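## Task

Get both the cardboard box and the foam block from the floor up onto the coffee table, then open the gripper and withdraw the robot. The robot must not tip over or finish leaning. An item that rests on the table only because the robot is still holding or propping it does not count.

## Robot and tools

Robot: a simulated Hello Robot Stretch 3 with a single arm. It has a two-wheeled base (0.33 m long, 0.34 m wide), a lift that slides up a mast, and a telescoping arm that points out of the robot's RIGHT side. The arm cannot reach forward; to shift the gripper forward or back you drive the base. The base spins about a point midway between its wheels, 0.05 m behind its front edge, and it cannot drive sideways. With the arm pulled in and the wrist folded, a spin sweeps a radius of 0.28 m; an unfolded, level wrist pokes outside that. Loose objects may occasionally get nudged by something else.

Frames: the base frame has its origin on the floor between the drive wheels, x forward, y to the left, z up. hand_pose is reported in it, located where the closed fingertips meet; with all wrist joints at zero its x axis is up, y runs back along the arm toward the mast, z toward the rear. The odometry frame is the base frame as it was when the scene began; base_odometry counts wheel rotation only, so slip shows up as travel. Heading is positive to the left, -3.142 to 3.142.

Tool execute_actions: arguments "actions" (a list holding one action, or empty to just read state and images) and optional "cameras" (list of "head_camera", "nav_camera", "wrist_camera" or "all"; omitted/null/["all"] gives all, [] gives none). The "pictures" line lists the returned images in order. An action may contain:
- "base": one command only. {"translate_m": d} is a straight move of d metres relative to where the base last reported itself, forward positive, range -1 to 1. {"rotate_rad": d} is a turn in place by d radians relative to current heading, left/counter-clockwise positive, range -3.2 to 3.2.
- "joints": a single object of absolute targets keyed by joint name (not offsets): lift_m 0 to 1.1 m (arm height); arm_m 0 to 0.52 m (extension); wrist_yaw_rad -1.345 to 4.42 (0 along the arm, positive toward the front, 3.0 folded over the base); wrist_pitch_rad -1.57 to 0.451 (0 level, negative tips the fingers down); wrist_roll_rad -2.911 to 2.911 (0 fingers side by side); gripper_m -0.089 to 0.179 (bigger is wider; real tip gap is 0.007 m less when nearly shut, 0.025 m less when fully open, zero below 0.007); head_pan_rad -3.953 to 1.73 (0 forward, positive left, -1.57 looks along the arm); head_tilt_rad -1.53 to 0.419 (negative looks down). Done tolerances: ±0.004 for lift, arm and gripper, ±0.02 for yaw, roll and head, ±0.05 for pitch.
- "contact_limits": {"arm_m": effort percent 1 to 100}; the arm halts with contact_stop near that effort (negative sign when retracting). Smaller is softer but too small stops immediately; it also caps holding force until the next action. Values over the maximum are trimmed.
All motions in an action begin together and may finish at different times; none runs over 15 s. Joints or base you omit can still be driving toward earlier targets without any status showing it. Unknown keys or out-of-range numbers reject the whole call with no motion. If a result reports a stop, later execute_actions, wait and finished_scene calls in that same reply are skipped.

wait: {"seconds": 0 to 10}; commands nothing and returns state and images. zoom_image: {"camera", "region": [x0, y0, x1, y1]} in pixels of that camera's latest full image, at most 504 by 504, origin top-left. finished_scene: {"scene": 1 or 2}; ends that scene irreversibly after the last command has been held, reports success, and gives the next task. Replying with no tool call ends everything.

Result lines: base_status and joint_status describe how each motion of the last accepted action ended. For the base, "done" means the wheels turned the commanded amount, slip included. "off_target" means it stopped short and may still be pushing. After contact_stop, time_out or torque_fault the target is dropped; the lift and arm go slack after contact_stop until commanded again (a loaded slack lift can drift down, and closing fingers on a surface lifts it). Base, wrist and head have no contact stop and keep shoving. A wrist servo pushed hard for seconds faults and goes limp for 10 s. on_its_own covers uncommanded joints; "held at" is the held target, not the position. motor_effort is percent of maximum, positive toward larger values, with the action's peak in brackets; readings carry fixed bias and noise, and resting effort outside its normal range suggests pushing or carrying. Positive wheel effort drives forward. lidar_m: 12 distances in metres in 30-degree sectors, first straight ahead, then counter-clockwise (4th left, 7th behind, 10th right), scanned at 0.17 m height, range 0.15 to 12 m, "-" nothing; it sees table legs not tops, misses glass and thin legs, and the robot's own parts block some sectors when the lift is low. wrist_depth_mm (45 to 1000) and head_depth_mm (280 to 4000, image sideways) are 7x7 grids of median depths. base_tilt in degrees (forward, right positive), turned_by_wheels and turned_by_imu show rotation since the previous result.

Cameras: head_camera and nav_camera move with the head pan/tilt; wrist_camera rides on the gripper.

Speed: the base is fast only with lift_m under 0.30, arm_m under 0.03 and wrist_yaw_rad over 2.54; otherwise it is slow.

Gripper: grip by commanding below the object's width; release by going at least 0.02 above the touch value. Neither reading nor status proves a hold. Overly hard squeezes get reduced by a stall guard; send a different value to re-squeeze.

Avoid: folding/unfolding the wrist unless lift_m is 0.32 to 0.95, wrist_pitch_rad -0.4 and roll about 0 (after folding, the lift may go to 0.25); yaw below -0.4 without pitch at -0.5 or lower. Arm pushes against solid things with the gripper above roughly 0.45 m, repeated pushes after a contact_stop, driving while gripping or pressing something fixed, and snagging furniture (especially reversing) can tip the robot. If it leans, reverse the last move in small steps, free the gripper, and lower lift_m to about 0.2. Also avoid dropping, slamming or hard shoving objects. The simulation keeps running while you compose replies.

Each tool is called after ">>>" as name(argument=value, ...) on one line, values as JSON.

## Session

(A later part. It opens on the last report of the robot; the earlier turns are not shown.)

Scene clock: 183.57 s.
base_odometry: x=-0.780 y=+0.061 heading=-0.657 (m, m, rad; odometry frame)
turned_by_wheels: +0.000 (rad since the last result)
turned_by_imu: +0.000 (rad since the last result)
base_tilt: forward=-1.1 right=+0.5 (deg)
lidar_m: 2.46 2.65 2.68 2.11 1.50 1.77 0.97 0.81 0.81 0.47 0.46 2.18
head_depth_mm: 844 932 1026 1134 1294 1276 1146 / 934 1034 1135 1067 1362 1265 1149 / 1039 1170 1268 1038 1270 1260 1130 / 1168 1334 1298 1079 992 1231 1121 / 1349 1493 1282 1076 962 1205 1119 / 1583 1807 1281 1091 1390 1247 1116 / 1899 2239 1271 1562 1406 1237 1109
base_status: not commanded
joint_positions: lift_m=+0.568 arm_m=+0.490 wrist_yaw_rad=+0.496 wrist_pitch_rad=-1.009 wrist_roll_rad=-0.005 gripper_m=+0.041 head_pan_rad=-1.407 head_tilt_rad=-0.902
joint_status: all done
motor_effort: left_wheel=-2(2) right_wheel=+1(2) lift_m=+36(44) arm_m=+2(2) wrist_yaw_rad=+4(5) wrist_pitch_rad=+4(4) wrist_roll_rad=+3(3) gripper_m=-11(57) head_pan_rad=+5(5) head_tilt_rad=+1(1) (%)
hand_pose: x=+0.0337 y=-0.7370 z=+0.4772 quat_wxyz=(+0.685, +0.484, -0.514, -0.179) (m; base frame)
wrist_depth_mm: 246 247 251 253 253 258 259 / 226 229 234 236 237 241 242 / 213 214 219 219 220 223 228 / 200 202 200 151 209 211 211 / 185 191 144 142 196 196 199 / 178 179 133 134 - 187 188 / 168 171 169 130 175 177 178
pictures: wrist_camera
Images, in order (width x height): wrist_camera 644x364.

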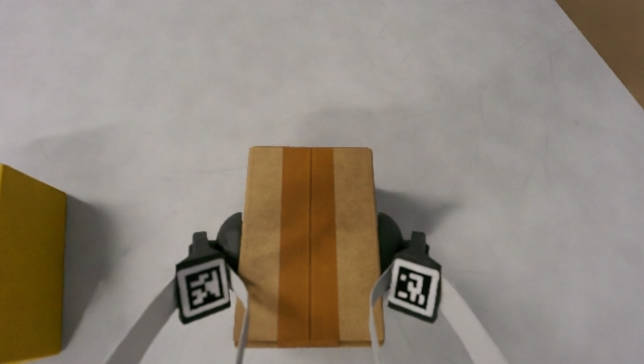

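>>> execute_actions(actions=[{"joints": {"gripper_m": 0.097}}], cameras=["wrist_camera"])

Scene clock: 185.07 s.
base_odometry: x=-0.780 y=+0.061 heading=-0.657 (m, m, rad; odometry frame)
turned_by_wheels: +0.000 (rad since the last result)
turned_by_imu: +0.000 (rad since the last result)
base_tilt: forward=-1.1 right=+0.4 (deg)
lidar_m: 2.46 2.64 2.68 2.10 1.50 1.77 0.96 0.81 0.81 0.47 0.46 2.18
head_depth_mm: 846 930 1029 1136 1297 1277 1148 / 933 1035 1134 1071 1366 1269 1148 / 1040 1170 1270 1043 1269 1266 1132 / 1170 1338 1297 1079 992 1236 1123 / 1345 1491 1284 1075 964 1205 1116 / 1582 1801 1273 1093 1384 1239 1113 / 1911 2258 1268 1559 1409 1241 1112
base_status: not commanded
joint_positions: lift_m=+0.568 arm_m=+0.490 wrist_yaw_rad=+0.496 wrist_pitch_rad=-1.009 wrist_roll_rad=-0.005 gripper_m=+0.097 head_pan_rad=-1.407 head_tilt_rad=-0.902
joint_status: all done
motor_effort: left_wheel=-2(2) right_wheel=+3(2) lift_m=+36(36) arm_m=+2(2) wrist_yaw_rad=+5(5) wrist_pitch_rad=+4(4) wrist_roll_rad=+3(3) gripper_m=+1(81) head_pan_rad=+5(5) head_tilt_rad=+2(2) (%)
hand_pose: x=+0.0337 y=-0.7370 z=+0.4772 quat_wxyz=(+0.685, +0.484, -0.514, -0.178) (m; base frame)
wrist_depth_mm: 244 249 251 252 255 259 261 / 227 229 231 236 236 239 245 / 215 217 217 219 223 223 225 / 202 202 201 152 207 209 211 / 186 192 145 143 196 198 200 / 176 182 136 136 181 186 188 / 167 171 170 131 174 176 177
pictures: wrist_camera
Images, in order (width x height): wrist_camera 644x364.

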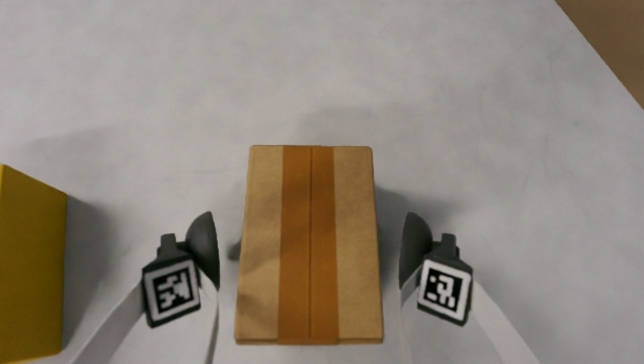

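>>> execute_actions(actions=[{"joints": {"wrist_pitch_rad": -0.35, "gripper_m": 0.115, "arm_m": 0.46, "lift_m": 0.6}}], cameras=["head_camera"])

>>> execute_actions(actions=[{"base": {"rotate_rad": -0.5}, "joints": {"wrist_yaw_rad": 2.5, "gripper_m": 0.06, "arm_m": 0.32, "lift_m": 0.72, "head_pan_rad": -1.0}}])

Scene clock: 189.07 s.
base_odometry: x=-0.780 y=+0.061 heading=-0.657 (m, m, rad; odometry frame)
turned_by_wheels: +0.000 (rad since the last result)
turned_by_imu: -0.001 (rad since the last result)
base_tilt: forward=-1.0 right=+0.5 (deg)
lidar_m: 2.46 2.65 2.68 2.10 1.51 1.78 0.97 0.81 0.81 0.47 0.46 2.19
head_depth_mm: 846 927 1026 1129 1287 1279 1150 / 932 1033 1133 1072 1369 1285 1131 / 1040 1161 1281 1039 1270 1263 1129 / 1176 1337 1294 1083 989 1235 1119 / 1351 1493 1287 1075 965 1208 1117 / 1576 1807 1275 1091 1382 1243 1113 / 1925 2239 1268 1564 1410 1244 1109
base_status: not commanded
joint_positions: lift_m=+0.600 arm_m=+0.460 wrist_yaw_rad=+0.497 wrist_pitch_rad=-0.371 wrist_roll_rad=-0.005 gripper_m=+0.115 head_pan_rad=-1.407 head_tilt_rad=-0.902
joint_status: all done
motor_effort: left_wheel=-2(2) right_wheel=+3(2) lift_m=+46(49) arm_m=-4(4) wrist_yaw_rad=+4(4) wrist_pitch_rad=+10(9) wrist_roll_rad=+3(3) gripper_m=+1(70) head_pan_rad=+5(4) head_tilt_rad=+2(1) (%)
hand_pose: x=+0.0881 y=-0.8075 z=+0.6231 quat_wxyz=(+0.708, +0.297, -0.640, +0.045) (m; base frame)
wrist_depth_mm: - - - 771 468 337 262 / - - - 826 490 348 269 / - 726 732 711 522 360 277 / 605 525 541 551 519 375 283 / 420 441 426 432 442 377 287 / 352 - 360 358 359 360 296 / 306 295 309 305 308 311 303
pictures: head_camera (sideways: a quarter turn clockwise sets it upright)
Images, in order (width x height): head_camera 896x504.

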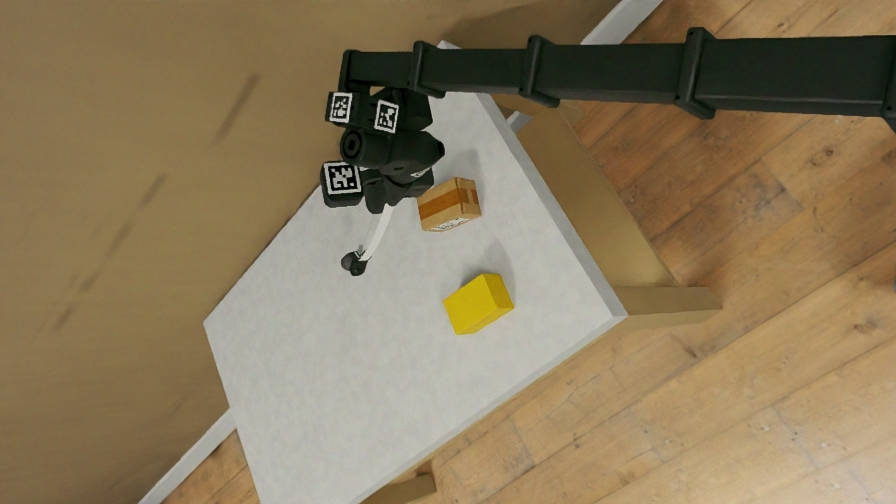

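Scene clock: 191.37 s.
base_odometry: x=-0.780 y=+0.061 heading=-1.157 (m, m, rad; odometry frame)
turned_by_wheels: -0.500 (rad since the last result)
turned_by_imu: -0.508 (rad since the last result)
base_tilt: forward=-1.1 right=+0.5 (deg)
lidar_m: 2.19 2.49 2.65 2.67 2.32 1.50 1.64 0.95 0.81 0.81 0.46 0.46
head_depth_mm: 788 870 973 1092 1309 1278 1140 / 855 953 1075 1181 1397 1268 1132 / 937 1059 1204 1102 1356 1244 1126 / 1039 1184 1259 1044 1200 1255 1121 / 1156 1348 1289 1082 947 1187 1116 / 1306 1477 1276 1073 983 1246 1113 / 1513 1797 1270 1093 1406 1243 1109
base_status: done
joint_positions: lift_m=+0.720 arm_m=+0.320 wrist_yaw_rad=+2.496 wrist_pitch_rad=-0.370 wrist_roll_rad=-0.005 gripper_m=+0.060 head_pan_rad=-1.007 head_tilt_rad=-0.902
joint_status: all done
motor_effort: left_wheel=+2(9) right_wheel=-1(8) lift_m=+46(47) arm_m=-4(4) wrist_yaw_rad=+5(5) wrist_pitch_rad=+9(9) wrist_roll_rad=+3(3) gripper_m=+0(79) head_pan_rad=+4(43) head_tilt_rad=+1(0) (%)
hand_pose: x=+0.1172 y=-0.2813 z=+0.7434 quat_wxyz=(+0.344, +0.699, -0.096, +0.620) (m; base frame)
wrist_depth_mm: - - - - - - - / - - - - - - - / - - - - - - - / - - - - - - - / - - - - - - - / - - - - - - - / 911 932 909 932 914 448 443
pictures: head_camera (sideways: a quarter turn clockwise sets it upright), nav_camera (sideways: a quarter turn counterclockwise sets it upright), wrist_camera
Images, in order (width x height): head_camera 896x504, nav_camera 672x504, wrist_camera 644x364.

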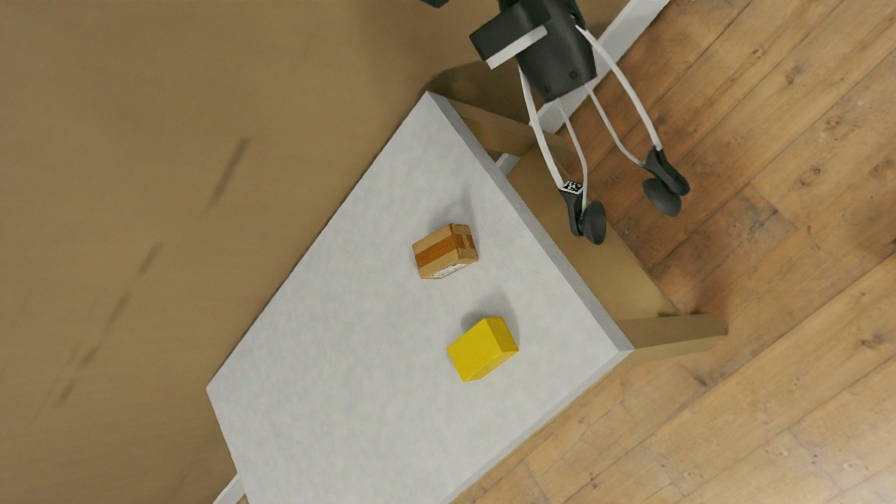

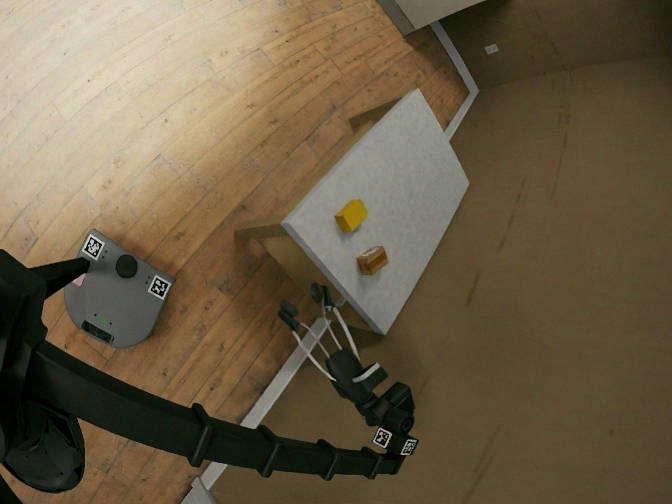

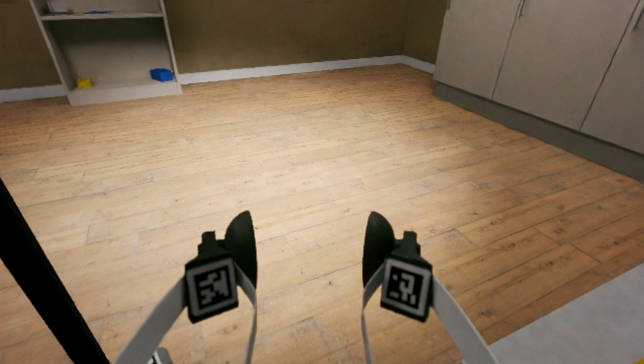

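Both objects are on the coffee table and the gripper is clear of them.

>>> finished_scene(scene=1)

The scene is finished: the task was done.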